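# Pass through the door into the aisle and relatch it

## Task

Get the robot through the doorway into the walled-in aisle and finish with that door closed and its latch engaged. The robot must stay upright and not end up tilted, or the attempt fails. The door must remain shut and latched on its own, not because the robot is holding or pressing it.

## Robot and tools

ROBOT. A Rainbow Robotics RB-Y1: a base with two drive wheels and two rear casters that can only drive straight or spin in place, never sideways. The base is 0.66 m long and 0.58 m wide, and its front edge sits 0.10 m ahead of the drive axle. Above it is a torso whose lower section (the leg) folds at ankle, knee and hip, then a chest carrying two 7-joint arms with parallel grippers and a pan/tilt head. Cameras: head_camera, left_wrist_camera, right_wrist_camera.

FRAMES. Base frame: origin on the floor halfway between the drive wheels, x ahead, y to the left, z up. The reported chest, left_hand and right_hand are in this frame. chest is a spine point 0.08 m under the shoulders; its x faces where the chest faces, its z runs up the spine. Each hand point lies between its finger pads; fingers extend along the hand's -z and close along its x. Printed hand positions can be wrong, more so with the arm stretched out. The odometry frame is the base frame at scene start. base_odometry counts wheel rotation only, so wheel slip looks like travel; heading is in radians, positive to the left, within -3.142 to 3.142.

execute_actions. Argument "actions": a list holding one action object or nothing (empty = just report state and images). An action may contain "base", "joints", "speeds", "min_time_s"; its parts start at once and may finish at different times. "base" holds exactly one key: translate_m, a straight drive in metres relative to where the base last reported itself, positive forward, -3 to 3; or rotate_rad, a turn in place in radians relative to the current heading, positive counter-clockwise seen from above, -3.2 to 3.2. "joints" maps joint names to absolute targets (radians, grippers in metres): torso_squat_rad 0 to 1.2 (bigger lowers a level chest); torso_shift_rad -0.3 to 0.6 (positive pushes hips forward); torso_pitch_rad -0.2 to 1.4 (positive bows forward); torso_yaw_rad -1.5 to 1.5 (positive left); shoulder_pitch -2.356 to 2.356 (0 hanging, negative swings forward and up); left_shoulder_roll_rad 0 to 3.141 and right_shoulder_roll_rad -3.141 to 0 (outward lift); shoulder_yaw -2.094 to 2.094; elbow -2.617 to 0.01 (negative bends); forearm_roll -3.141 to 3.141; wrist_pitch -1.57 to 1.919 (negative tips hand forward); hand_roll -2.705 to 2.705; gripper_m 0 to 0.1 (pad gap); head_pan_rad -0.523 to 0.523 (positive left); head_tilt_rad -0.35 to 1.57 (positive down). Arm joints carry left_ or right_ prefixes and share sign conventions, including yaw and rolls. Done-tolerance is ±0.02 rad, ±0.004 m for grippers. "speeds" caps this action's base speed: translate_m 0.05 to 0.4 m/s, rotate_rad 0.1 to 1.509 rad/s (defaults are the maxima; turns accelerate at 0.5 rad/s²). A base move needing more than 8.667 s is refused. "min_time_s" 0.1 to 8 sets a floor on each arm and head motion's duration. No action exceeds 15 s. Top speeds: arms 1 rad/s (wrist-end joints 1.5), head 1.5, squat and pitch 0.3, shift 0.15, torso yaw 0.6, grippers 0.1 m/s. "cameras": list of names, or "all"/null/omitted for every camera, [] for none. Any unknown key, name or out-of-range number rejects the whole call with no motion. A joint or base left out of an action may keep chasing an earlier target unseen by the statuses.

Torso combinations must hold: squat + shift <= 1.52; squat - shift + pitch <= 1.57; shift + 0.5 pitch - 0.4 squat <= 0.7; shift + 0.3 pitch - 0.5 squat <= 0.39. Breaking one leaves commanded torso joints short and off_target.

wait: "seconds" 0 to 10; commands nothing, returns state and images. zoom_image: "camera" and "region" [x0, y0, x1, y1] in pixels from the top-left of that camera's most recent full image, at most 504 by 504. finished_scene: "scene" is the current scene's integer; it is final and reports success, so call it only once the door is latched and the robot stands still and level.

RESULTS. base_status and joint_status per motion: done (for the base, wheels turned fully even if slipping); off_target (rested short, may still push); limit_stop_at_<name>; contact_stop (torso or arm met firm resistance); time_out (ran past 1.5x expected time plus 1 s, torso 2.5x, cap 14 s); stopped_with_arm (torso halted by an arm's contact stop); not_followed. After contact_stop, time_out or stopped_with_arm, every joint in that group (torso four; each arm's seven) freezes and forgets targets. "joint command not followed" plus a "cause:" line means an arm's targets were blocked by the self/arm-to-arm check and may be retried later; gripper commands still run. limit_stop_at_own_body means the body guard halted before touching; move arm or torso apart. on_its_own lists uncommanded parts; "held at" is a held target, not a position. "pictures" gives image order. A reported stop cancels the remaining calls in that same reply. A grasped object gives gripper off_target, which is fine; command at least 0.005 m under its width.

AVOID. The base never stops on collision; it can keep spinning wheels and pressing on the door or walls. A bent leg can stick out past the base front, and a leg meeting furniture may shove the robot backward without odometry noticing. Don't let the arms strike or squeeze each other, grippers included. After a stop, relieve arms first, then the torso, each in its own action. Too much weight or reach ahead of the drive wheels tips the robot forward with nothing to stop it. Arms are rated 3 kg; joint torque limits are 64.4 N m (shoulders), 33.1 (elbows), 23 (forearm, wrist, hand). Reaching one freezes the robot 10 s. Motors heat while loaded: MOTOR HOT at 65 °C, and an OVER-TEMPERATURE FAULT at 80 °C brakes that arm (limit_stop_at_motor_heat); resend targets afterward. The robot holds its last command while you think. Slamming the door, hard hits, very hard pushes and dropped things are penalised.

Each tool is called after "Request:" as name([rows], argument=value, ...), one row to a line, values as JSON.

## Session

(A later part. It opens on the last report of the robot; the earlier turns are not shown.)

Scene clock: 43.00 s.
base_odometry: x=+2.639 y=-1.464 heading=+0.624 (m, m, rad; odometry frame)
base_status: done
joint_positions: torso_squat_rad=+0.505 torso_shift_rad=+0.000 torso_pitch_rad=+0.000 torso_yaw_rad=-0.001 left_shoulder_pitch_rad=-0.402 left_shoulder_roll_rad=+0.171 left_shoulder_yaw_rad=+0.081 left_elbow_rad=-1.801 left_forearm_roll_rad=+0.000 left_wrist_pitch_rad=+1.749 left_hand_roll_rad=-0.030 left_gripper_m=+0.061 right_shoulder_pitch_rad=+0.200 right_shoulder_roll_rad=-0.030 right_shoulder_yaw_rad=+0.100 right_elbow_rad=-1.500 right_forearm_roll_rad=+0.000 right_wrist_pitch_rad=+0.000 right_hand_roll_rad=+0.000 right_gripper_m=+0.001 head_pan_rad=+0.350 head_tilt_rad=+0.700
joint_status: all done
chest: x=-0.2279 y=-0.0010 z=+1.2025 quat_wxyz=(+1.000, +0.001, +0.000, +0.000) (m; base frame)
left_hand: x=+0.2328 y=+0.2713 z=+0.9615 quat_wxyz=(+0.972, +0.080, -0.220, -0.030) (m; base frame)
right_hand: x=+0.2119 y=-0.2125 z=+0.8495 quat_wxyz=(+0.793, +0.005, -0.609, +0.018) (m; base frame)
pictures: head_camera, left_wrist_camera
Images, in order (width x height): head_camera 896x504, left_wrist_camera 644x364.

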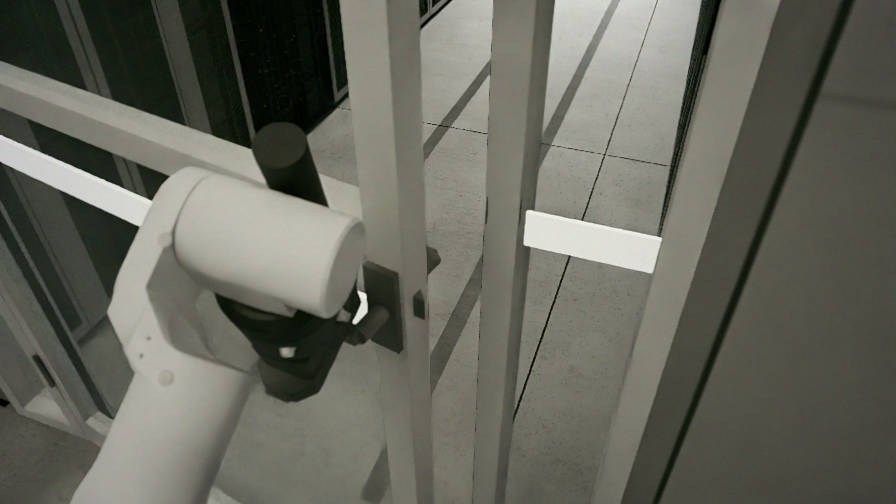

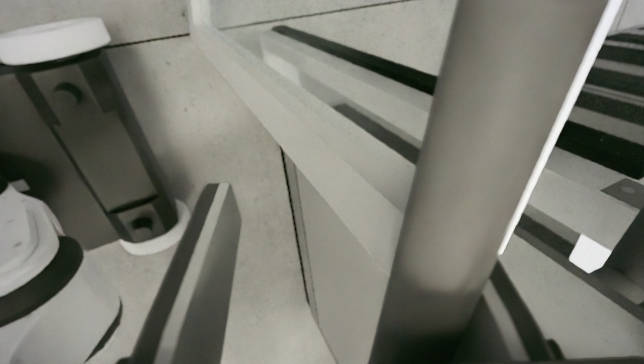

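Request:
execute_actions([
  {"base":{"translate_m":-0.06},"speeds":{"translate_m":0.07},"joints":{"torso_yaw_rad":0.09,"left_hand_roll_rad":-0.22},"min_time_s":1},
], cameras=["left_wrist_camera"])

Request:
execute_actions([
  {"base":{"translate_m":-0.065},"speeds":{"translate_m":0.07},"joints":{"torso_yaw_rad":0.17,"left_hand_roll_rad":-0.4},"min_time_s":1},
], cameras=["head_camera","left_wrist_camera"])

Scene clock: 44.90 s.
base_odometry: x=+2.591 y=-1.499 heading=+0.622 (m, m, rad; odometry frame)
base_status: done
joint_positions: torso_squat_rad=+0.505 torso_shift_rad=+0.000 torso_pitch_rad=+0.000 torso_yaw_rad=+0.090 left_shoulder_pitch_rad=-0.403 left_shoulder_roll_rad=+0.171 left_shoulder_yaw_rad=+0.080 left_elbow_rad=-1.802 left_forearm_roll_rad=+0.000 left_wrist_pitch_rad=+1.749 left_hand_roll_rad=-0.220 left_gripper_m=+0.061 right_shoulder_pitch_rad=+0.200 right_shoulder_roll_rad=-0.030 right_shoulder_yaw_rad=+0.100 right_elbow_rad=-1.500 right_forearm_roll_rad=+0.000 right_wrist_pitch_rad=+0.000 right_hand_roll_rad=+0.000 right_gripper_m=+0.001 head_pan_rad=+0.350 head_tilt_rad=+0.700
joint_status: all done
chest: x=-0.2279 y=-0.0012 z=+1.2026 quat_wxyz=(+0.999, +0.001, +0.000, +0.045) (m; base frame)
left_hand: x=+0.2066 y=+0.3113 z=+0.9622 quat_wxyz=(+0.969, +0.110, -0.208, -0.078) (m; base frame)
right_hand: x=+0.2293 y=-0.1718 z=+0.8496 quat_wxyz=(+0.791, +0.032, -0.608, +0.054) (m; base frame)
pictures: left_wrist_camera
Images, in order (width x height): left_wrist_camera 644x364.

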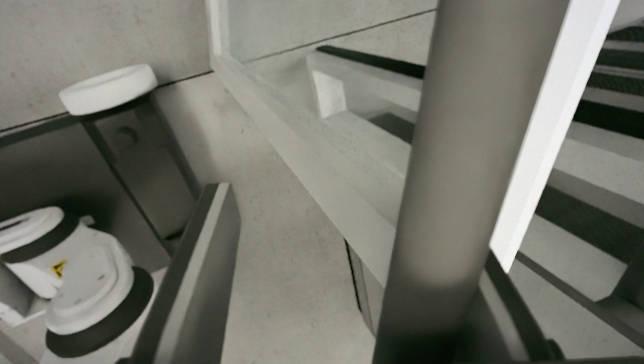

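Scene clock: 46.47 s.
base_odometry: x=+2.538 y=-1.536 heading=+0.621 (m, m, rad; odometry frame)
base_status: done
joint_positions: torso_squat_rad=+0.505 torso_shift_rad=+0.000 torso_pitch_rad=+0.000 torso_yaw_rad=+0.170 left_shoulder_pitch_rad=-0.405 left_shoulder_roll_rad=+0.172 left_shoulder_yaw_rad=+0.081 left_elbow_rad=-1.803 left_forearm_roll_rad=+0.000 left_wrist_pitch_rad=+1.748 left_hand_roll_rad=-0.400 left_gripper_m=+0.061 right_shoulder_pitch_rad=+0.200 right_shoulder_roll_rad=-0.030 right_shoulder_yaw_rad=+0.100 right_elbow_rad=-1.500 right_forearm_roll_rad=+0.000 right_wrist_pitch_rad=+0.000 right_hand_roll_rad=+0.000 right_gripper_m=+0.001 head_pan_rad=+0.350 head_tilt_rad=+0.700
joint_status: all done
chest: x=-0.2281 y=-0.0012 z=+1.2025 quat_wxyz=(+0.996, +0.001, +0.000, +0.085) (m; base frame)
left_hand: x=+0.1811 y=+0.3454 z=+0.9641 quat_wxyz=(+0.963, +0.137, -0.194, -0.127) (m; base frame)
right_hand: x=+0.2415 y=-0.1347 z=+0.8498 quat_wxyz=(+0.788, +0.057, -0.606, +0.086) (m; base frame)
pictures: head_camera, left_wrist_camera
Images, in order (width x height): head_camera 896x504, left_wrist_camera 644x364.

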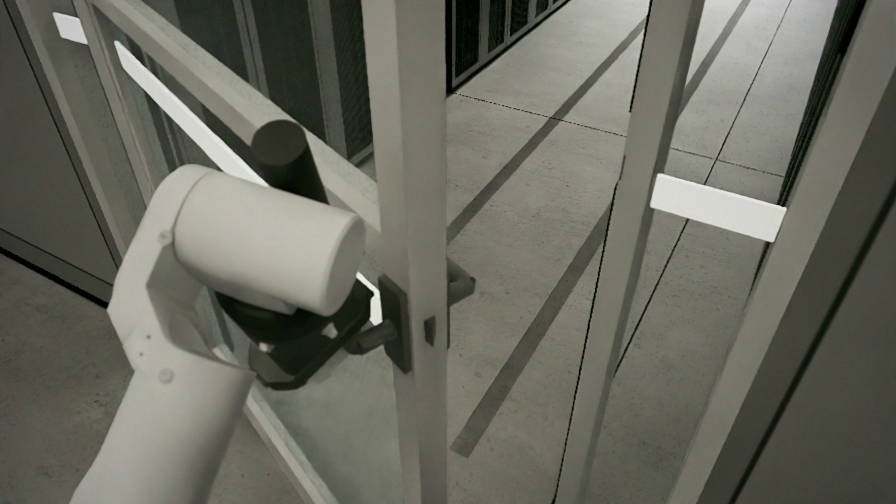

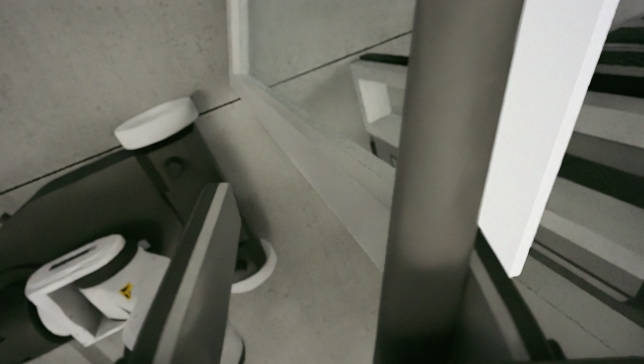

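Request:
execute_actions([
  {"base":{"translate_m":-0.085},"speeds":{"translate_m":0.07},"joints":{"torso_yaw_rad":0.22,"torso_squat_rad":0.53,"left_shoulder_roll_rad":0.27,"left_hand_roll_rad":-0.53,"right_shoulder_pitch_rad":-0.6,"right_elbow_rad":-0.8,"right_shoulder_yaw_rad":0.2,"head_tilt_rad":0.9},"min_time_s":1.2},
], cameras=["head_camera","left_wrist_camera"])

Scene clock: 56.93 s.
TORQUE FAULT: left_elbow_rad reached its load limit. The robot stopped for 10 seconds, dropped its targets and accepts commands again. The stop added 9.1 s to the call and to motion_time.
base_odometry: x=+2.526 y=-1.545 heading=+0.619 (m, m, rad; odometry frame)
base_status: translate_m torque_fault (by the wheels' count: -0.014 of -0.085)
joint_positions: torso_squat_rad=+0.526 torso_shift_rad=-0.001 torso_pitch_rad=-0.003 torso_yaw_rad=+0.209 left_shoulder_pitch_rad=-0.416 left_shoulder_roll_rad=+0.176 left_shoulder_yaw_rad=+0.079 left_elbow_rad=-1.810 left_forearm_roll_rad=+0.002 left_wrist_pitch_rad=+1.745 left_hand_roll_rad=-0.413 left_gripper_m=+0.062 right_shoulder_pitch_rad=+0.093 right_shoulder_roll_rad=-0.030 right_shoulder_yaw_rad=+0.122 right_elbow_rad=-1.393 right_forearm_roll_rad=+0.000 right_wrist_pitch_rad=+0.000 right_hand_roll_rad=+0.000 right_gripper_m=+0.000 head_pan_rad=+0.350 head_tilt_rad=+0.724
joint_status: left_shoulder_roll_rad torque_fault (moved +0.005 of +0.098); left_hand_roll_rad torque_fault (moved -0.013 of -0.130); right_shoulder_pitch_rad torque_fault (moved -0.107 of -0.800); right_shoulder_yaw_rad torque_fault (moved +0.022 of +0.100); right_elbow_rad torque_fault (moved +0.107 of +0.700); head_tilt_rad torque_fault (moved +0.023 of +0.200); the others done
on_its_own: left_shoulder_roll_rad is held at +0.176, not at your +0.270, since a torque_fault; left_hand_roll_rad is held at -0.413, not at your -0.530, since a torque_fault; right_shoulder_pitch_rad is held at +0.093, not at your -0.600, since a torque_fault; right_shoulder_yaw_rad is held at +0.122, not at your +0.200, since a torque_fault; right_elbow_rad is held at -1.393, not at your -0.800, since a torque_fault; head_tilt_rad is held at +0.723, not at your +0.900, since a torque_fault
chest: x=-0.2297 y=-0.0015 z=+1.1955 quat_wxyz=(+0.995, +0.001, -0.002, +0.104) (m; base frame)
left_hand: x=+0.1707 y=+0.3611 z=+0.9657 quat_wxyz=(+0.962, +0.146, -0.201, -0.116) (m; base frame)
right_hand: x=+0.2654 y=-0.0854 z=+0.8404 quat_wxyz=(+0.784, +0.084, -0.602, +0.125) (m; base frame)
pictures: head_camera, left_wrist_camera
Images, in order (width x height): head_camera 896x504, left_wrist_camera 644x364.

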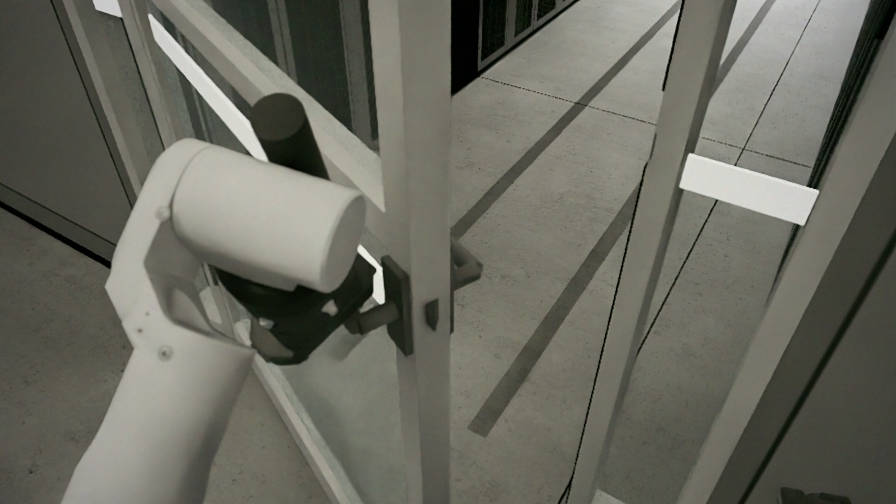

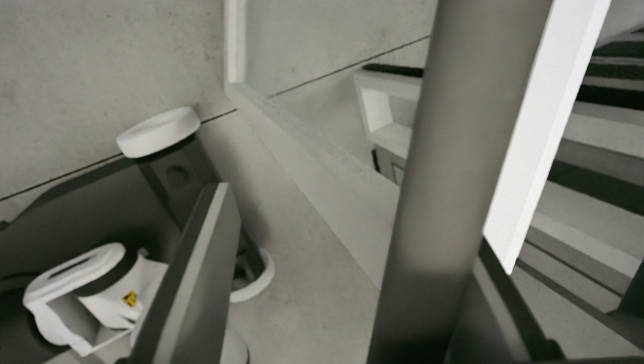

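Request:
execute_actions([
  {"joints":{"left_elbow_rad":-1.82,"left_shoulder_roll_rad":0.22,"right_shoulder_pitch_rad":-0.6,"right_elbow_rad":-0.8,"right_shoulder_yaw_rad":0.2,"head_tilt_rad":0.9},"min_time_s":0.6},
], cameras=["left_wrist_camera"])

Request:
execute_actions([
  {"base":{"translate_m":-0.07},"speeds":{"translate_m":0.07},"joints":{"left_shoulder_roll_rad":0.27,"left_hand_roll_rad":-0.5},"min_time_s":1.2},
])

Scene clock: 61.23 s.
base_odometry: x=+2.526 y=-1.545 heading=+0.619 (m, m, rad; odometry frame)
base_status: not commanded
joint_positions: torso_squat_rad=+0.525 torso_shift_rad=-0.001 torso_pitch_rad=-0.002 torso_yaw_rad=+0.209 left_shoulder_pitch_rad=-0.411 left_shoulder_roll_rad=+0.218 left_shoulder_yaw_rad=+0.078 left_elbow_rad=-1.820 left_forearm_roll_rad=+0.002 left_wrist_pitch_rad=+1.747 left_hand_roll_rad=-0.413 left_gripper_m=+0.061 right_shoulder_pitch_rad=-0.600 right_shoulder_roll_rad=-0.030 right_shoulder_yaw_rad=+0.200 right_elbow_rad=-0.800 right_forearm_roll_rad=+0.000 right_wrist_pitch_rad=+0.000 right_hand_roll_rad=+0.000 right_gripper_m=+0.000 head_pan_rad=+0.350 head_tilt_rad=+0.900
joint_status: all done
on_its_own: left_hand_roll_rad is held at -0.413, not at your -0.530, since a torque_fault
chest: x=-0.2294 y=-0.0013 z=+1.1955 quat_wxyz=(+0.995, +0.001, -0.001, +0.104) (m; base frame)
left_hand: x=+0.1670 y=+0.3794 z=+0.9714 quat_wxyz=(+0.959, +0.166, -0.198, -0.113) (m; base frame)
right_hand: x=+0.3903 y=+0.0641 z=+0.9202 quat_wxyz=(+0.734, +0.101, -0.615, +0.271) (m; base frame)
pictures: left_wrist_camera
Images, in order (width x height): left_wrist_camera 644x364.

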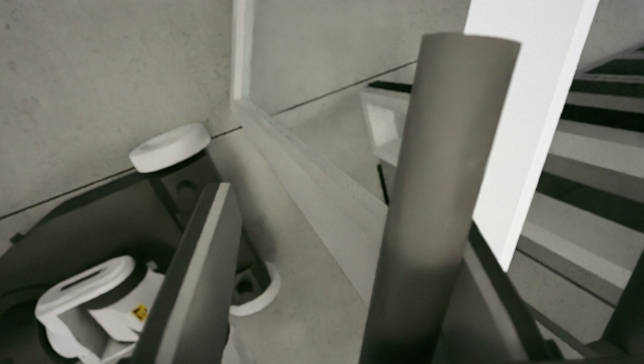

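Scene clock: 62.87 s.
base_odometry: x=+2.469 y=-1.585 heading=+0.617 (m, m, rad; odometry frame)
base_status: done
joint_positions: torso_squat_rad=+0.525 torso_shift_rad=-0.001 torso_pitch_rad=-0.002 torso_yaw_rad=+0.209 left_shoulder_pitch_rad=-0.411 left_shoulder_roll_rad=+0.269 left_shoulder_yaw_rad=+0.079 left_elbow_rad=-1.821 left_forearm_roll_rad=+0.002 left_wrist_pitch_rad=+1.746 left_hand_roll_rad=-0.500 left_gripper_m=+0.061 right_shoulder_pitch_rad=-0.600 right_shoulder_roll_rad=-0.030 right_shoulder_yaw_rad=+0.200 right_elbow_rad=-0.800 right_forearm_roll_rad=+0.000 right_wrist_pitch_rad=+0.000 right_hand_roll_rad=+0.000 right_gripper_m=+0.000 head_pan_rad=+0.350 head_tilt_rad=+0.900
joint_status: all done
chest: x=-0.2292 y=-0.0011 z=+1.1955 quat_wxyz=(+0.995, +0.001, -0.001, +0.104) (m; base frame)
left_hand: x=+0.1628 y=+0.4031 z=+0.9786 quat_wxyz=(+0.951, +0.199, -0.184, -0.149) (m; base frame)
right_hand: x=+0.3904 y=+0.0642 z=+0.9199 quat_wxyz=(+0.734, +0.101, -0.615, +0.271) (m; base frame)
pictures: head_camera, left_wrist_camera, right_wrist_camera
Images, in order (width x height): head_camera 896x504, left_wrist_camera 644x364, right_wrist_camera 644x364.

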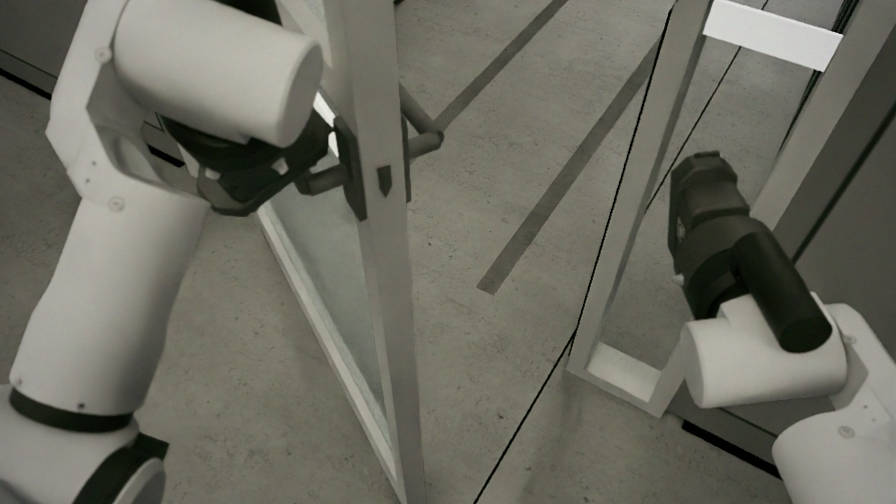

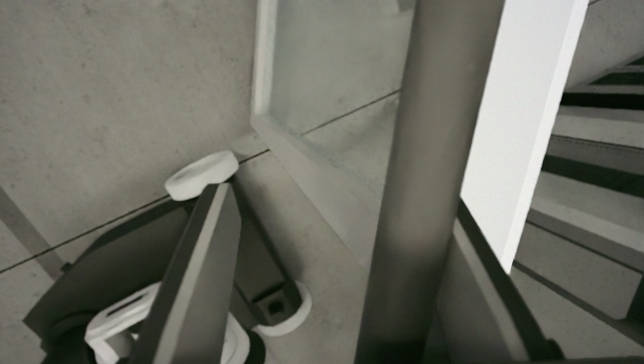

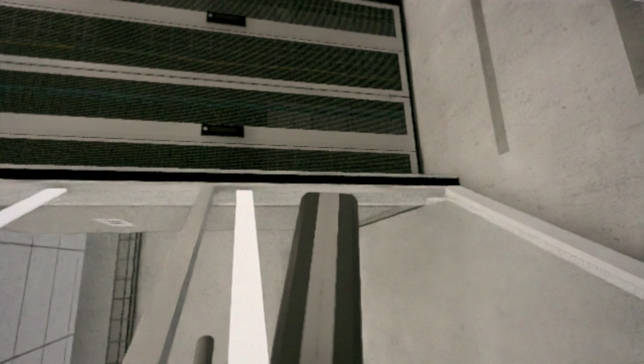

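Request:
execute_actions([
  {"joints":{"torso_yaw_rad":0.33,"left_hand_roll_rad":-0.68,"right_shoulder_pitch_rad":-0.72,"right_elbow_rad":-0.65,"right_shoulder_yaw_rad":0.9},"min_time_s":0.6},
])

Scene clock: 64.43 s.
base_odometry: x=+2.469 y=-1.585 heading=+0.617 (m, m, rad; odometry frame)
base_status: not commanded
joint_positions: torso_squat_rad=+0.525 torso_shift_rad=-0.001 torso_pitch_rad=-0.002 torso_yaw_rad=+0.330 left_shoulder_pitch_rad=-0.411 left_shoulder_roll_rad=+0.269 left_shoulder_yaw_rad=+0.078 left_elbow_rad=-1.821 left_forearm_roll_rad=+0.002 left_wrist_pitch_rad=+1.747 left_hand_roll_rad=-0.680 left_gripper_m=+0.062 right_shoulder_pitch_rad=-0.720 right_shoulder_roll_rad=-0.030 right_shoulder_yaw_rad=+0.900 right_elbow_rad=-0.650 right_forearm_roll_rad=+0.000 right_wrist_pitch_rad=+0.000 right_hand_roll_rad=+0.000 right_gripper_m=+0.000 head_pan_rad=+0.350 head_tilt_rad=+0.900
joint_status: all done
chest: x=-0.2293 y=-0.0012 z=+1.1955 quat_wxyz=(+0.986, +0.001, -0.001, +0.164) (m; base frame)
left_hand: x=+0.1115 y=+0.4464 z=+0.9786 quat_wxyz=(+0.946, +0.224, -0.152, -0.178) (m; base frame)
right_hand: x=+0.2345 y=+0.2490 z=+0.8379 quat_wxyz=(+0.560, +0.101, -0.523, +0.635) (m; base frame)
pictures: head_camera, left_wrist_camera, right_wrist_camera
Images, in order (width x height): head_camera 896x504, left_wrist_camera 644x364, right_wrist_camera 644x364.

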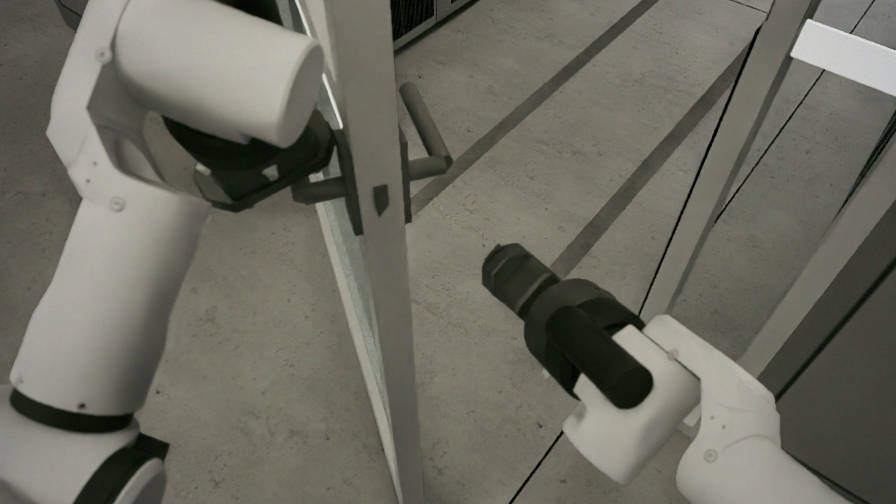

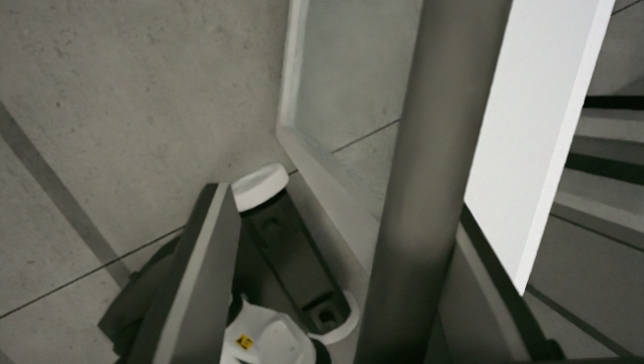

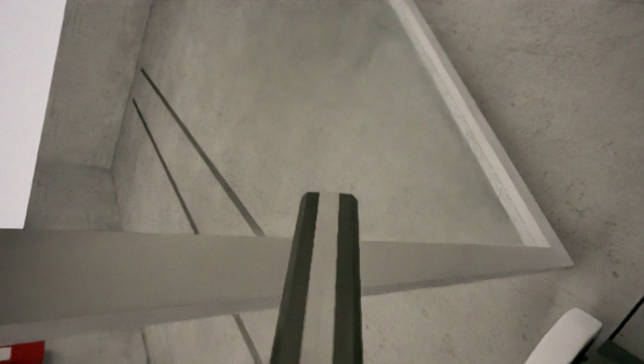

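Request:
execute_actions([
  {"joints":{"left_shoulder_roll_rad":0.33},"min_time_s":0.4},
], cameras=[])

Request:
execute_actions([
  {"joints":{"torso_yaw_rad":0.44,"left_hand_roll_rad":-0.84,"right_shoulder_pitch_rad":-0.8,"right_shoulder_yaw_rad":1.05},"min_time_s":0.5},
])

Scene clock: 65.33 s.
base_odometry: x=+2.469 y=-1.585 heading=+0.617 (m, m, rad; odometry frame)
base_status: not commanded
joint_positions: torso_squat_rad=+0.525 torso_shift_rad=-0.001 torso_pitch_rad=-0.002 torso_yaw_rad=+0.330 left_shoulder_pitch_rad=-0.410 left_shoulder_roll_rad=+0.328 left_shoulder_yaw_rad=+0.078 left_elbow_rad=-1.820 left_forearm_roll_rad=+0.002 left_wrist_pitch_rad=+1.747 left_hand_roll_rad=-0.680 left_gripper_m=+0.061 right_shoulder_pitch_rad=-0.720 right_shoulder_roll_rad=-0.030 right_shoulder_yaw_rad=+0.900 right_elbow_rad=-0.650 right_forearm_roll_rad=+0.000 right_wrist_pitch_rad=+0.000 right_hand_roll_rad=+0.000 right_gripper_m=+0.000 head_pan_rad=+0.350 head_tilt_rad=+0.900
joint_status: all done
chest: x=-0.2293 y=-0.0012 z=+1.1955 quat_wxyz=(+0.986, +0.001, -0.001, +0.164) (m; base frame)
left_hand: x=+0.1026 y=+0.4713 z=+0.9875 quat_wxyz=(+0.942, +0.250, -0.139, -0.173) (m; base frame)
right_hand: x=+0.2345 y=+0.2489 z=+0.8378 quat_wxyz=(+0.560, +0.101, -0.523, +0.635) (m; base frame)
pictures: none
No camera images: the call's "cameras" was empty. Leave "cameras" out to get every camera's image.

Scene clock: 66.23 s.
base_odometry: x=+2.469 y=-1.585 heading=+0.617 (m, m, rad; odometry frame)
base_status: not commanded
joint_positions: torso_squat_rad=+0.525 torso_shift_rad=+0.000 torso_pitch_rad=-0.001 torso_yaw_rad=+0.439 left_shoulder_pitch_rad=-0.413 left_shoulder_roll_rad=+0.330 left_shoulder_yaw_rad=+0.080 left_elbow_rad=-1.821 left_forearm_roll_rad=+0.002 left_wrist_pitch_rad=+1.744 left_hand_roll_rad=-0.840 left_gripper_m=+0.066 right_shoulder_pitch_rad=-0.800 right_shoulder_roll_rad=-0.030 right_shoulder_yaw_rad=+1.050 right_elbow_rad=-0.650 right_forearm_roll_rad=+0.000 right_wrist_pitch_rad=+0.000 right_hand_roll_rad=+0.000 right_gripper_m=+0.000 head_pan_rad=+0.350 head_tilt_rad=+0.900
joint_status: all done
chest: x=-0.2287 y=-0.0005 z=+1.1955 quat_wxyz=(+0.976, +0.000, -0.001, +0.218) (m; base frame)
left_hand: x=+0.0501 y=+0.5066 z=+0.9888 quat_wxyz=(+0.937, +0.268, -0.106, -0.196) (m; base frame)
right_hand: x=+0.1841 y=+0.3218 z=+0.8491 quat_wxyz=(+0.449, +0.112, -0.518, +0.720) (m; base frame)
pictures: head_camera, left_wrist_camera, right_wrist_camera
Images, in order (width x height): head_camera 896x504, left_wrist_camera 644x364, right_wrist_camera 644x364.

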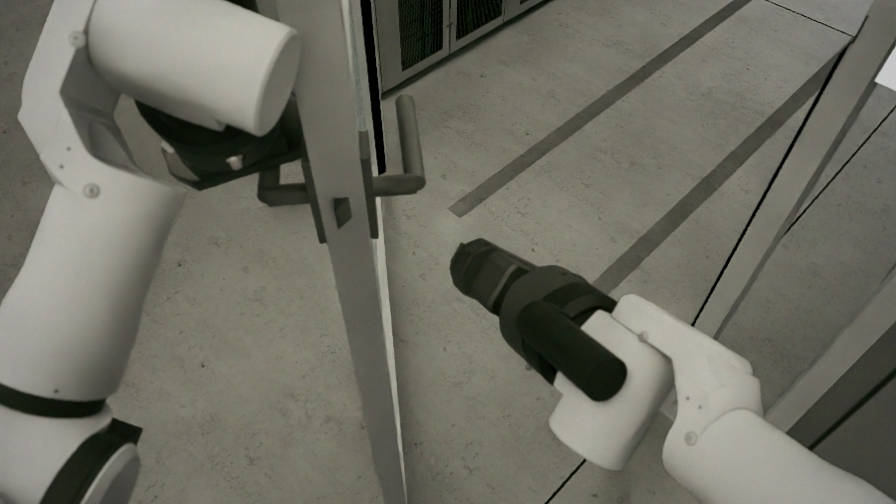

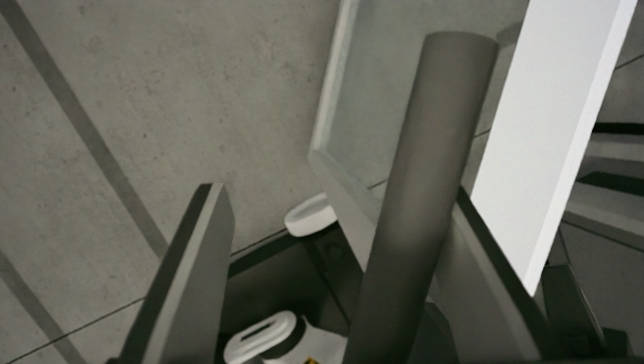

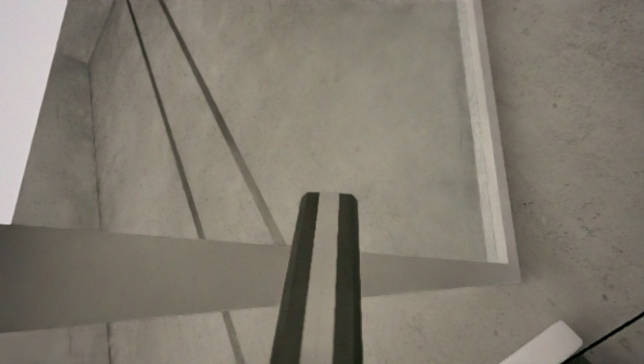

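Request:
execute_actions(actions=[])

Scene clock: 67.03 s.
base_odometry: x=+2.469 y=-1.585 heading=+0.617 (m, m, rad; odometry frame)
base_status: not commanded
joint_positions: torso_squat_rad=+0.525 torso_shift_rad=+0.000 torso_pitch_rad=-0.001 torso_yaw_rad=+0.439 left_shoulder_pitch_rad=-0.413 left_shoulder_roll_rad=+0.330 left_shoulder_yaw_rad=+0.080 left_elbow_rad=-1.821 left_forearm_roll_rad=+0.002 left_wrist_pitch_rad=+1.744 left_hand_roll_rad=-0.840 left_gripper_m=+0.066 right_shoulder_pitch_rad=-0.800 right_shoulder_roll_rad=-0.030 right_shoulder_yaw_rad=+1.050 right_elbow_rad=-0.650 right_forearm_roll_rad=+0.000 right_wrist_pitch_rad=+0.000 right_hand_roll_rad=+0.000 right_gripper_m=+0.000 head_pan_rad=+0.350 head_tilt_rad=+0.900
joint_status: all done
chest: x=-0.2287 y=-0.0005 z=+1.1955 quat_wxyz=(+0.976, +0.000, -0.001, +0.218) (m; base frame)
left_hand: x=+0.0501 y=+0.5066 z=+0.9888 quat_wxyz=(+0.937, +0.268, -0.106, -0.196) (m; base frame)
right_hand: x=+0.1841 y=+0.3218 z=+0.8491 quat_wxyz=(+0.449, +0.112, -0.518, +0.720) (m; base frame)
pictures: head_camera, left_wrist_camera, right_wrist_camera
Images, in order (width x height): head_camera 896x504, left_wrist_camera 644x364, right_wrist_camera 644x364.

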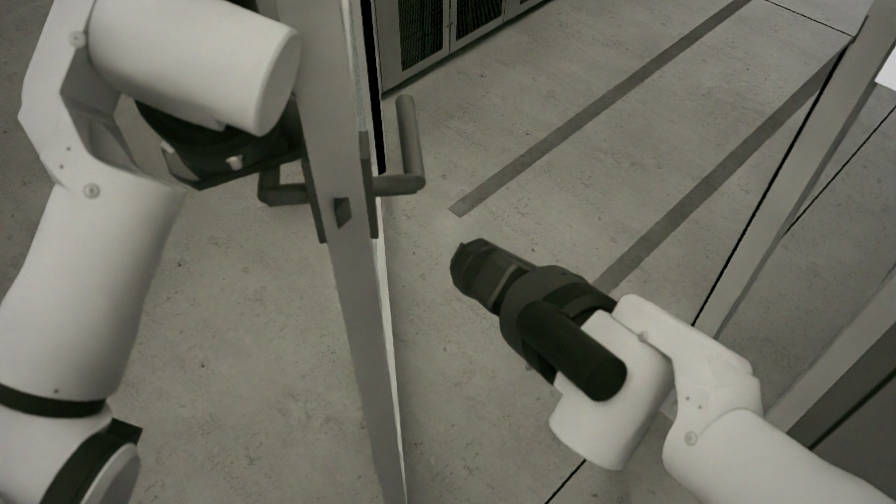

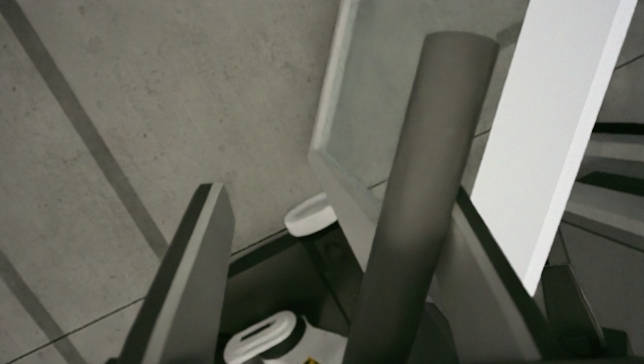

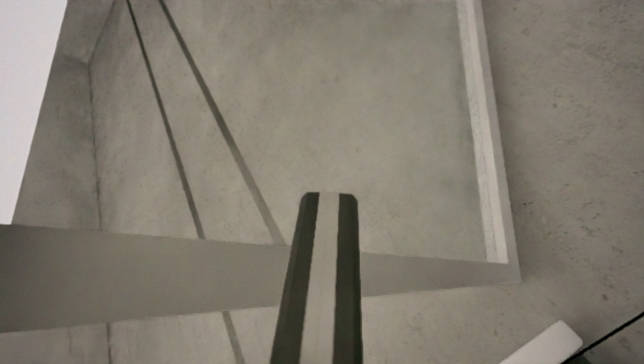

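Request:
execute_actions([
  {"joints":{"right_shoulder_pitch_rad":-0.88,"right_shoulder_yaw_rad":1.15,"right_elbow_rad":-0.65},"min_time_s":1},
])

Scene clock: 68.50 s.
base_odometry: x=+2.469 y=-1.585 heading=+0.617 (m, m, rad; odometry frame)
base_status: not commanded
joint_positions: torso_squat_rad=+0.525 torso_shift_rad=+0.000 torso_pitch_rad=-0.001 torso_yaw_rad=+0.439 left_shoulder_pitch_rad=-0.413 left_shoulder_roll_rad=+0.330 left_shoulder_yaw_rad=+0.080 left_elbow_rad=-1.821 left_forearm_roll_rad=+0.002 left_wrist_pitch_rad=+1.744 left_hand_roll_rad=-0.840 left_gripper_m=+0.066 right_shoulder_pitch_rad=-0.880 right_shoulder_roll_rad=-0.030 right_shoulder_yaw_rad=+1.150 right_elbow_rad=-0.650 right_forearm_roll_rad=+0.000 right_wrist_pitch_rad=+0.000 right_hand_roll_rad=+0.000 right_gripper_m=+0.000 head_pan_rad=+0.350 head_tilt_rad=+0.900
joint_status: all done
chest: x=-0.2287 y=-0.0005 z=+1.1955 quat_wxyz=(+0.976, +0.000, -0.001, +0.218) (m; base frame)
left_hand: x=+0.0501 y=+0.5066 z=+0.9888 quat_wxyz=(+0.937, +0.268, -0.106, -0.196) (m; base frame)
right_hand: x=+0.1763 y=+0.3405 z=+0.8669 quat_wxyz=(+0.387, +0.093, -0.524, +0.753) (m; base frame)
pictures: head_camera, left_wrist_camera, right_wrist_camera
Images, in order (width x height): head_camera 896x504, left_wrist_camera 644x364, right_wrist_camera 644x364.

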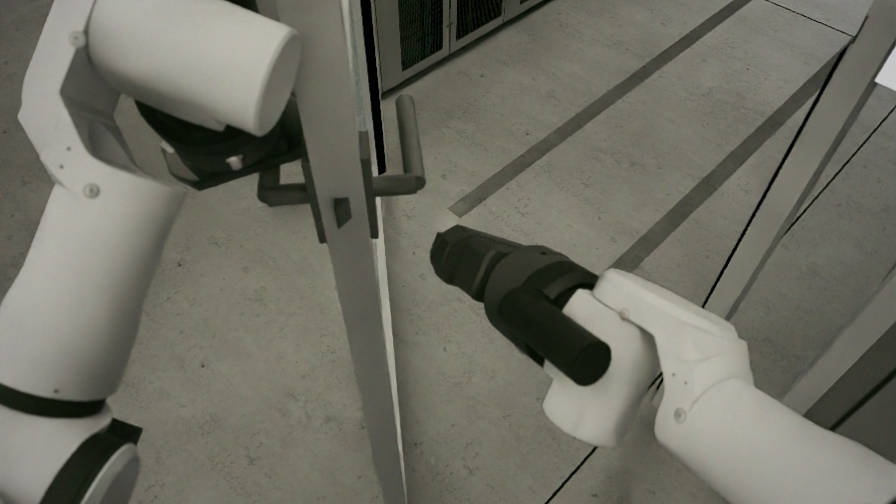

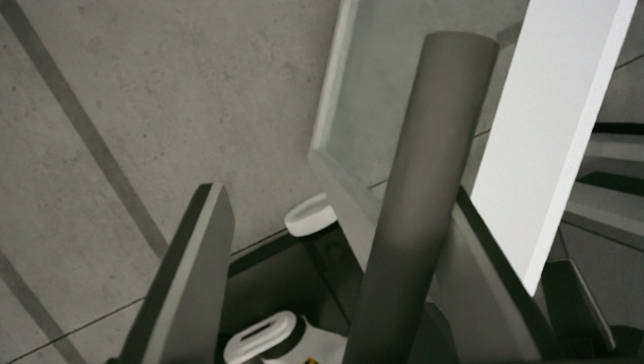

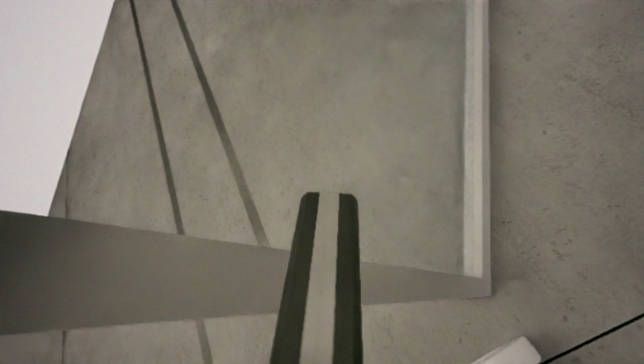

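Request:
execute_actions([
  {"joints":{"right_shoulder_pitch_rad":-1.0,"right_shoulder_yaw_rad":1.3,"right_elbow_rad":-0.5},"min_time_s":1},
])

Scene clock: 70.00 s.
base_odometry: x=+2.469 y=-1.585 heading=+0.617 (m, m, rad; odometry frame)
base_status: not commanded
joint_positions: torso_squat_rad=+0.525 torso_shift_rad=+0.000 torso_pitch_rad=-0.001 torso_yaw_rad=+0.439 left_shoulder_pitch_rad=-0.413 left_shoulder_roll_rad=+0.330 left_shoulder_yaw_rad=+0.080 left_elbow_rad=-1.821 left_forearm_roll_rad=+0.002 left_wrist_pitch_rad=+1.744 left_hand_roll_rad=-0.840 left_gripper_m=+0.066 right_shoulder_pitch_rad=-1.000 right_shoulder_roll_rad=-0.030 right_shoulder_yaw_rad=+1.300 right_elbow_rad=-0.500 right_forearm_roll_rad=+0.000 right_wrist_pitch_rad=+0.000 right_hand_roll_rad=+0.000 right_gripper_m=+0.000 head_pan_rad=+0.350 head_tilt_rad=+0.900
joint_status: all done
chest: x=-0.2287 y=-0.0005 z=+1.1955 quat_wxyz=(+0.976, +0.000, -0.001, +0.218) (m; base frame)
left_hand: x=+0.0502 y=+0.5066 z=+0.9889 quat_wxyz=(+0.937, +0.268, -0.106, -0.196) (m; base frame)
right_hand: x=+0.2241 y=+0.3242 z=+0.8658 quat_wxyz=(+0.331, -0.004, -0.504, +0.797) (m; base frame)
pictures: head_camera, left_wrist_camera, right_wrist_camera
Images, in order (width x height): head_camera 896x504, left_wrist_camera 644x364, right_wrist_camera 644x364.

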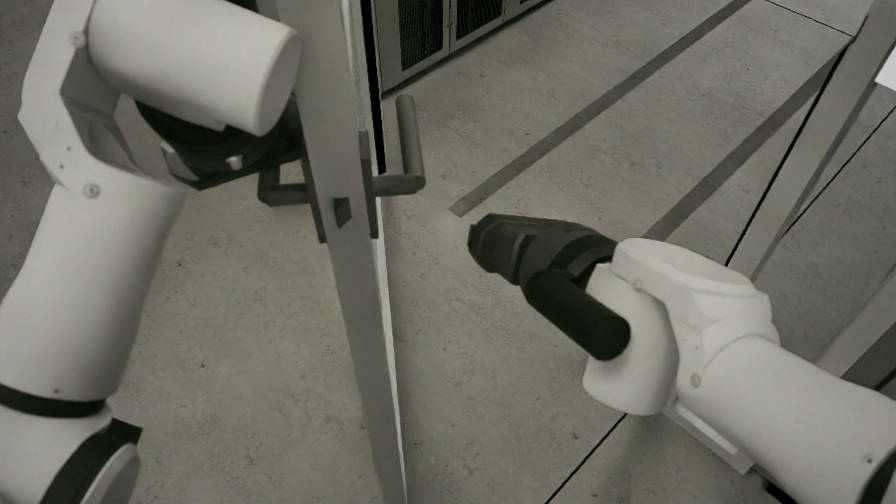

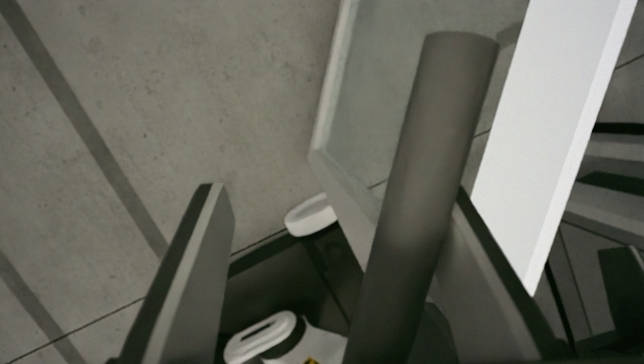

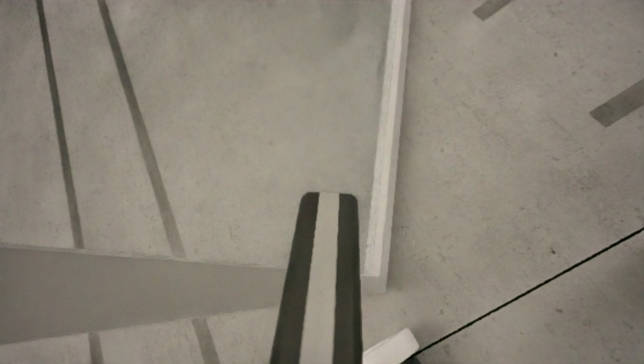

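Request:
execute_actions([
  {"joints":{"torso_yaw_rad":0.54,"left_gripper_m":0.08,"right_shoulder_yaw_rad":1.15,"right_elbow_rad":-0.55,"right_shoulder_pitch_rad":-0.95}},
])

Scene clock: 71.07 s.
base_odometry: x=+2.469 y=-1.585 heading=+0.617 (m, m, rad; odometry frame)
base_status: not commanded
joint_positions: torso_squat_rad=+0.525 torso_shift_rad=+0.001 torso_pitch_rad=+0.000 torso_yaw_rad=+0.446 left_shoulder_pitch_rad=-0.411 left_shoulder_roll_rad=+0.329 left_shoulder_yaw_rad=+0.078 left_elbow_rad=-1.821 left_forearm_roll_rad=+0.002 left_wrist_pitch_rad=+1.747 left_hand_roll_rad=-0.840 left_gripper_m=+0.081 right_shoulder_pitch_rad=-0.950 right_shoulder_roll_rad=-0.030 right_shoulder_yaw_rad=+1.150 right_elbow_rad=-0.550 right_forearm_roll_rad=+0.000 right_wrist_pitch_rad=+0.000 right_hand_roll_rad=+0.000 right_gripper_m=+0.000 head_pan_rad=+0.350 head_tilt_rad=+0.900
joint_status: torso_yaw_rad contact_stop (moved +0.007 of +0.101); the others done
on_its_own: torso_yaw_rad is held at +0.446, not at your +0.540, since a contact_stop
chest: x=-0.2278 y=-0.0011 z=+1.1956 quat_wxyz=(+0.975, +0.001, +0.000, +0.221) (m; base frame)
left_hand: x=+0.0468 y=+0.5072 z=+0.9876 quat_wxyz=(+0.938, +0.267, -0.103, -0.193) (m; base frame)
right_hand: x=+0.2185 y=+0.3348 z=+0.8781 quat_wxyz=(+0.385, +0.046, -0.526, +0.757) (m; base frame)
pictures: head_camera, left_wrist_camera, right_wrist_camera
Images, in order (width x height): head_camera 896x504, left_wrist_camera 644x364, right_wrist_camera 644x364.

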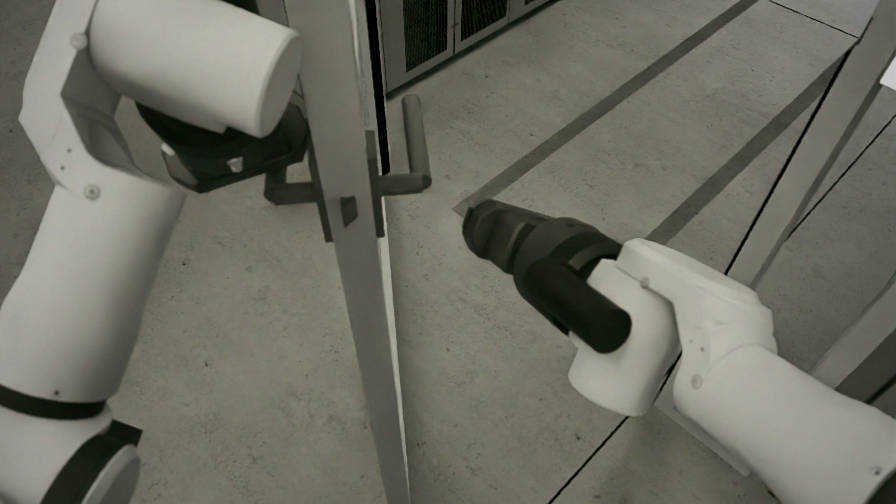

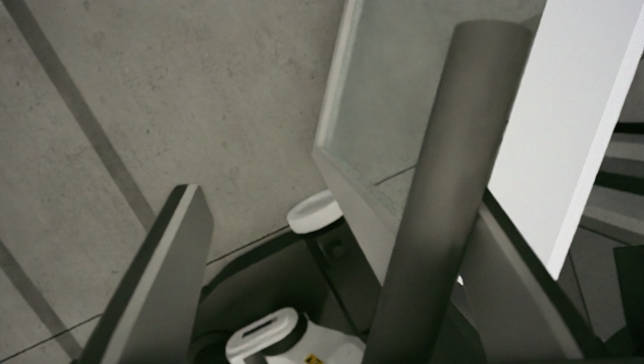

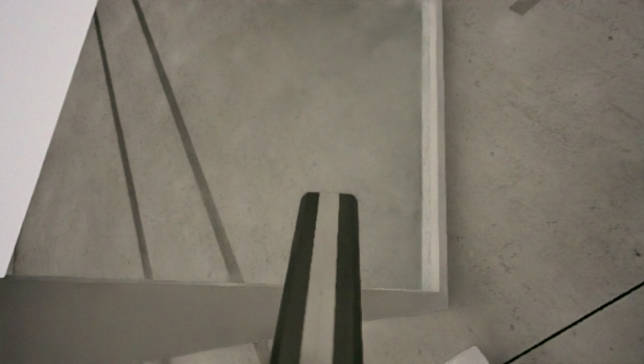

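Request:
execute_actions([
  {"joints":{"left_elbow_rad":-2.05,"left_wrist_pitch_rad":1.9,"left_shoulder_pitch_rad":-0.47},"min_time_s":1},
])

Scene clock: 72.80 s.
base_odometry: x=+2.469 y=-1.585 heading=+0.617 (m, m, rad; odometry frame)
base_status: not commanded
joint_positions: torso_squat_rad=+0.525 torso_shift_rad=+0.000 torso_pitch_rad=+0.000 torso_yaw_rad=+0.446 left_shoulder_pitch_rad=-0.470 left_shoulder_roll_rad=+0.330 left_shoulder_yaw_rad=+0.079 left_elbow_rad=-2.050 left_forearm_roll_rad=+0.001 left_wrist_pitch_rad=+1.900 left_hand_roll_rad=-0.840 left_gripper_m=+0.080 right_shoulder_pitch_rad=-0.949 right_shoulder_roll_rad=-0.032 right_shoulder_yaw_rad=+1.150 right_elbow_rad=-0.548 right_forearm_roll_rad=+0.000 right_wrist_pitch_rad=+0.001 right_hand_roll_rad=+0.000 right_gripper_m=+0.000 head_pan_rad=+0.350 head_tilt_rad=+0.900
joint_status: all done
on_its_own: torso_yaw_rad is held at +0.446, not at your +0.540, since a contact_stop
chest: x=-0.2278 y=-0.0010 z=+1.1956 quat_wxyz=(+0.975, +0.001, +0.000, +0.221) (m; base frame)
left_hand: x=+0.0520 y=+0.4808 z=+1.0653 quat_wxyz=(+0.918, +0.304, -0.155, -0.200) (m; base frame)
right_hand: x=+0.2208 y=+0.3326 z=+0.8768 quat_wxyz=(+0.387, +0.044, -0.525, +0.757) (m; base frame)
pictures: head_camera, left_wrist_camera, right_wrist_camera
Images, in order (width x height): head_camera 896x504, left_wrist_camera 644x364, right_wrist_camera 644x364.

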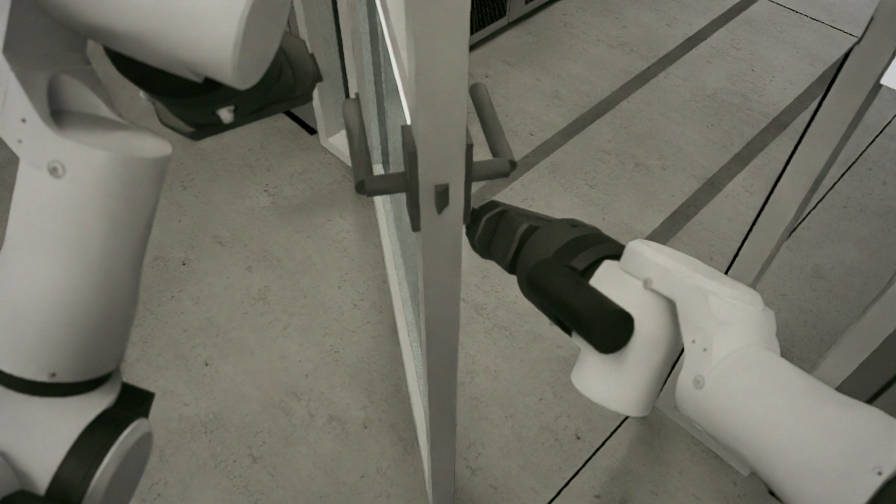

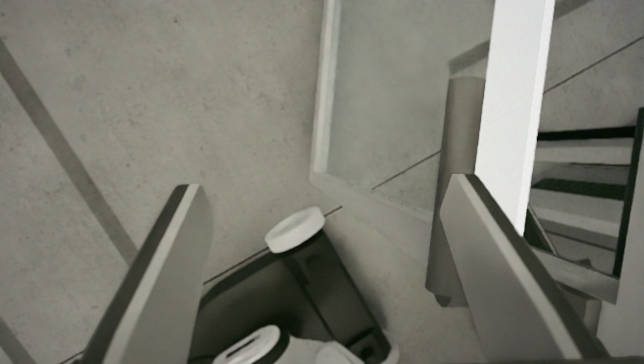

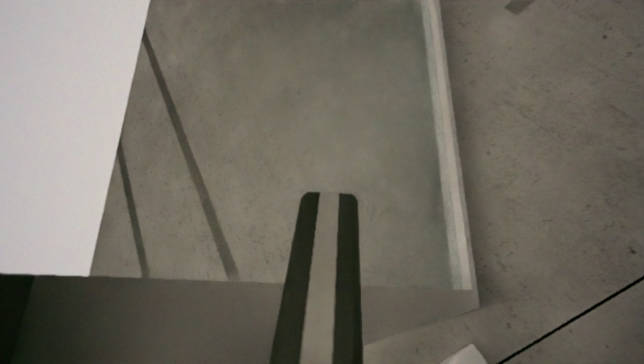

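Caught. Retract left.

Request:
execute_actions([
  {"joints":{"left_shoulder_yaw_rad":0.6,"left_shoulder_pitch_rad":0.5,"left_gripper_m":0}},
], cameras=[])

Request:
execute_actions([
  {"joints":{"left_shoulder_yaw_rad":0,"left_shoulder_pitch_rad":0.3,"left_shoulder_roll_rad":0.2,"left_elbow_rad":-0.3,"left_wrist_pitch_rad":0,"left_hand_roll_rad":0,"left_forearm_roll_rad":-1.2,"torso_yaw_rad":0.65}},
], cameras=["head_camera"])

Scene clock: 74.63 s.
base_odometry: x=+2.469 y=-1.585 heading=+0.617 (m, m, rad; odometry frame)
base_status: not commanded
joint_positions: torso_squat_rad=+0.525 torso_shift_rad=+0.000 torso_pitch_rad=+0.000 torso_yaw_rad=+0.446 left_shoulder_pitch_rad=+0.500 left_shoulder_roll_rad=+0.330 left_shoulder_yaw_rad=+0.600 left_elbow_rad=-2.050 left_forearm_roll_rad=+0.001 left_wrist_pitch_rad=+1.900 left_hand_roll_rad=-0.840 left_gripper_m=+0.000 right_shoulder_pitch_rad=-0.949 right_shoulder_roll_rad=-0.032 right_shoulder_yaw_rad=+1.150 right_elbow_rad=-0.548 right_forearm_roll_rad=+0.000 right_wrist_pitch_rad=+0.001 right_hand_roll_rad=+0.000 right_gripper_m=+0.000 head_pan_rad=+0.350 head_tilt_rad=+0.900
joint_status: all done
on_its_own: torso_yaw_rad is held at +0.446, not at your +0.540, since a contact_stop
chest: x=-0.2278 y=-0.0010 z=+1.1956 quat_wxyz=(+0.975, +0.001, +0.000, +0.221) (m; base frame)
left_hand: x=-0.4410 y=+0.4979 z=+0.8750 quat_wxyz=(+0.954, +0.128, +0.242, +0.124) (m; base frame)
right_hand: x=+0.2208 y=+0.3326 z=+0.8768 quat_wxyz=(+0.387, +0.044, -0.525, +0.757) (m; base frame)
pictures: none
No camera images: the call's "cameras" was empty. Leave "cameras" out to get every camera's image.

Scene clock: 77.10 s.
base_odometry: x=+2.469 y=-1.585 heading=+0.617 (m, m, rad; odometry frame)
base_status: not commanded
joint_positions: torso_squat_rad=+0.525 torso_shift_rad=+0.000 torso_pitch_rad=+0.000 torso_yaw_rad=+0.650 left_shoulder_pitch_rad=+0.300 left_shoulder_roll_rad=+0.200 left_shoulder_yaw_rad=+0.000 left_elbow_rad=-0.300 left_forearm_roll_rad=-1.200 left_wrist_pitch_rad=+0.000 left_hand_roll_rad=+0.000 left_gripper_m=+0.000 right_shoulder_pitch_rad=-0.949 right_shoulder_roll_rad=-0.032 right_shoulder_yaw_rad=+1.150 right_elbow_rad=-0.548 right_forearm_roll_rad=+0.000 right_wrist_pitch_rad=+0.001 right_hand_roll_rad=+0.000 right_gripper_m=+0.000 head_pan_rad=+0.350 head_tilt_rad=+0.900
joint_status: all done
chest: x=-0.2278 y=-0.0011 z=+1.1956 quat_wxyz=(+0.948, +0.001, +0.000, +0.319) (m; base frame)
left_hand: x=-0.5173 y=+0.2478 z=+0.5318 quat_wxyz=(+0.963, +0.066, +0.080, -0.249) (m; base frame)
right_hand: x=+0.1434 y=+0.4168 z=+0.8771 quat_wxyz=(+0.307, +0.098, -0.518, +0.792) (m; base frame)
pictures: head_camera
Images, in order (width x height): head_camera 896x504.

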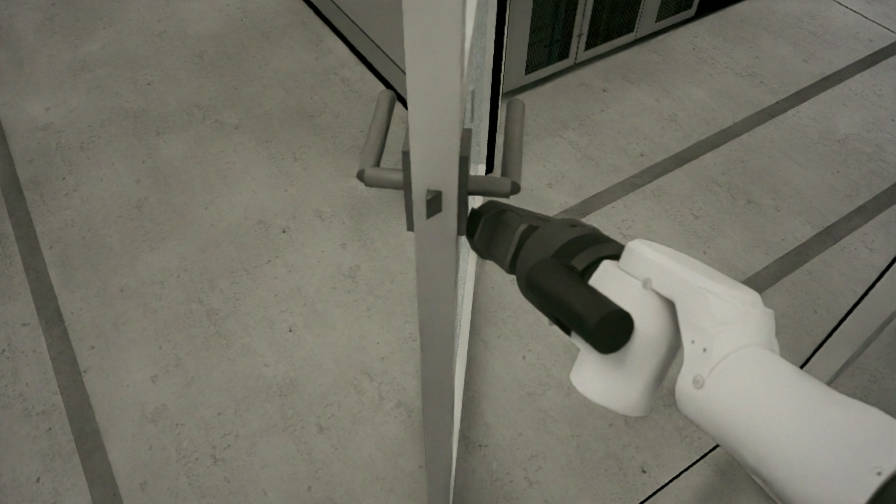

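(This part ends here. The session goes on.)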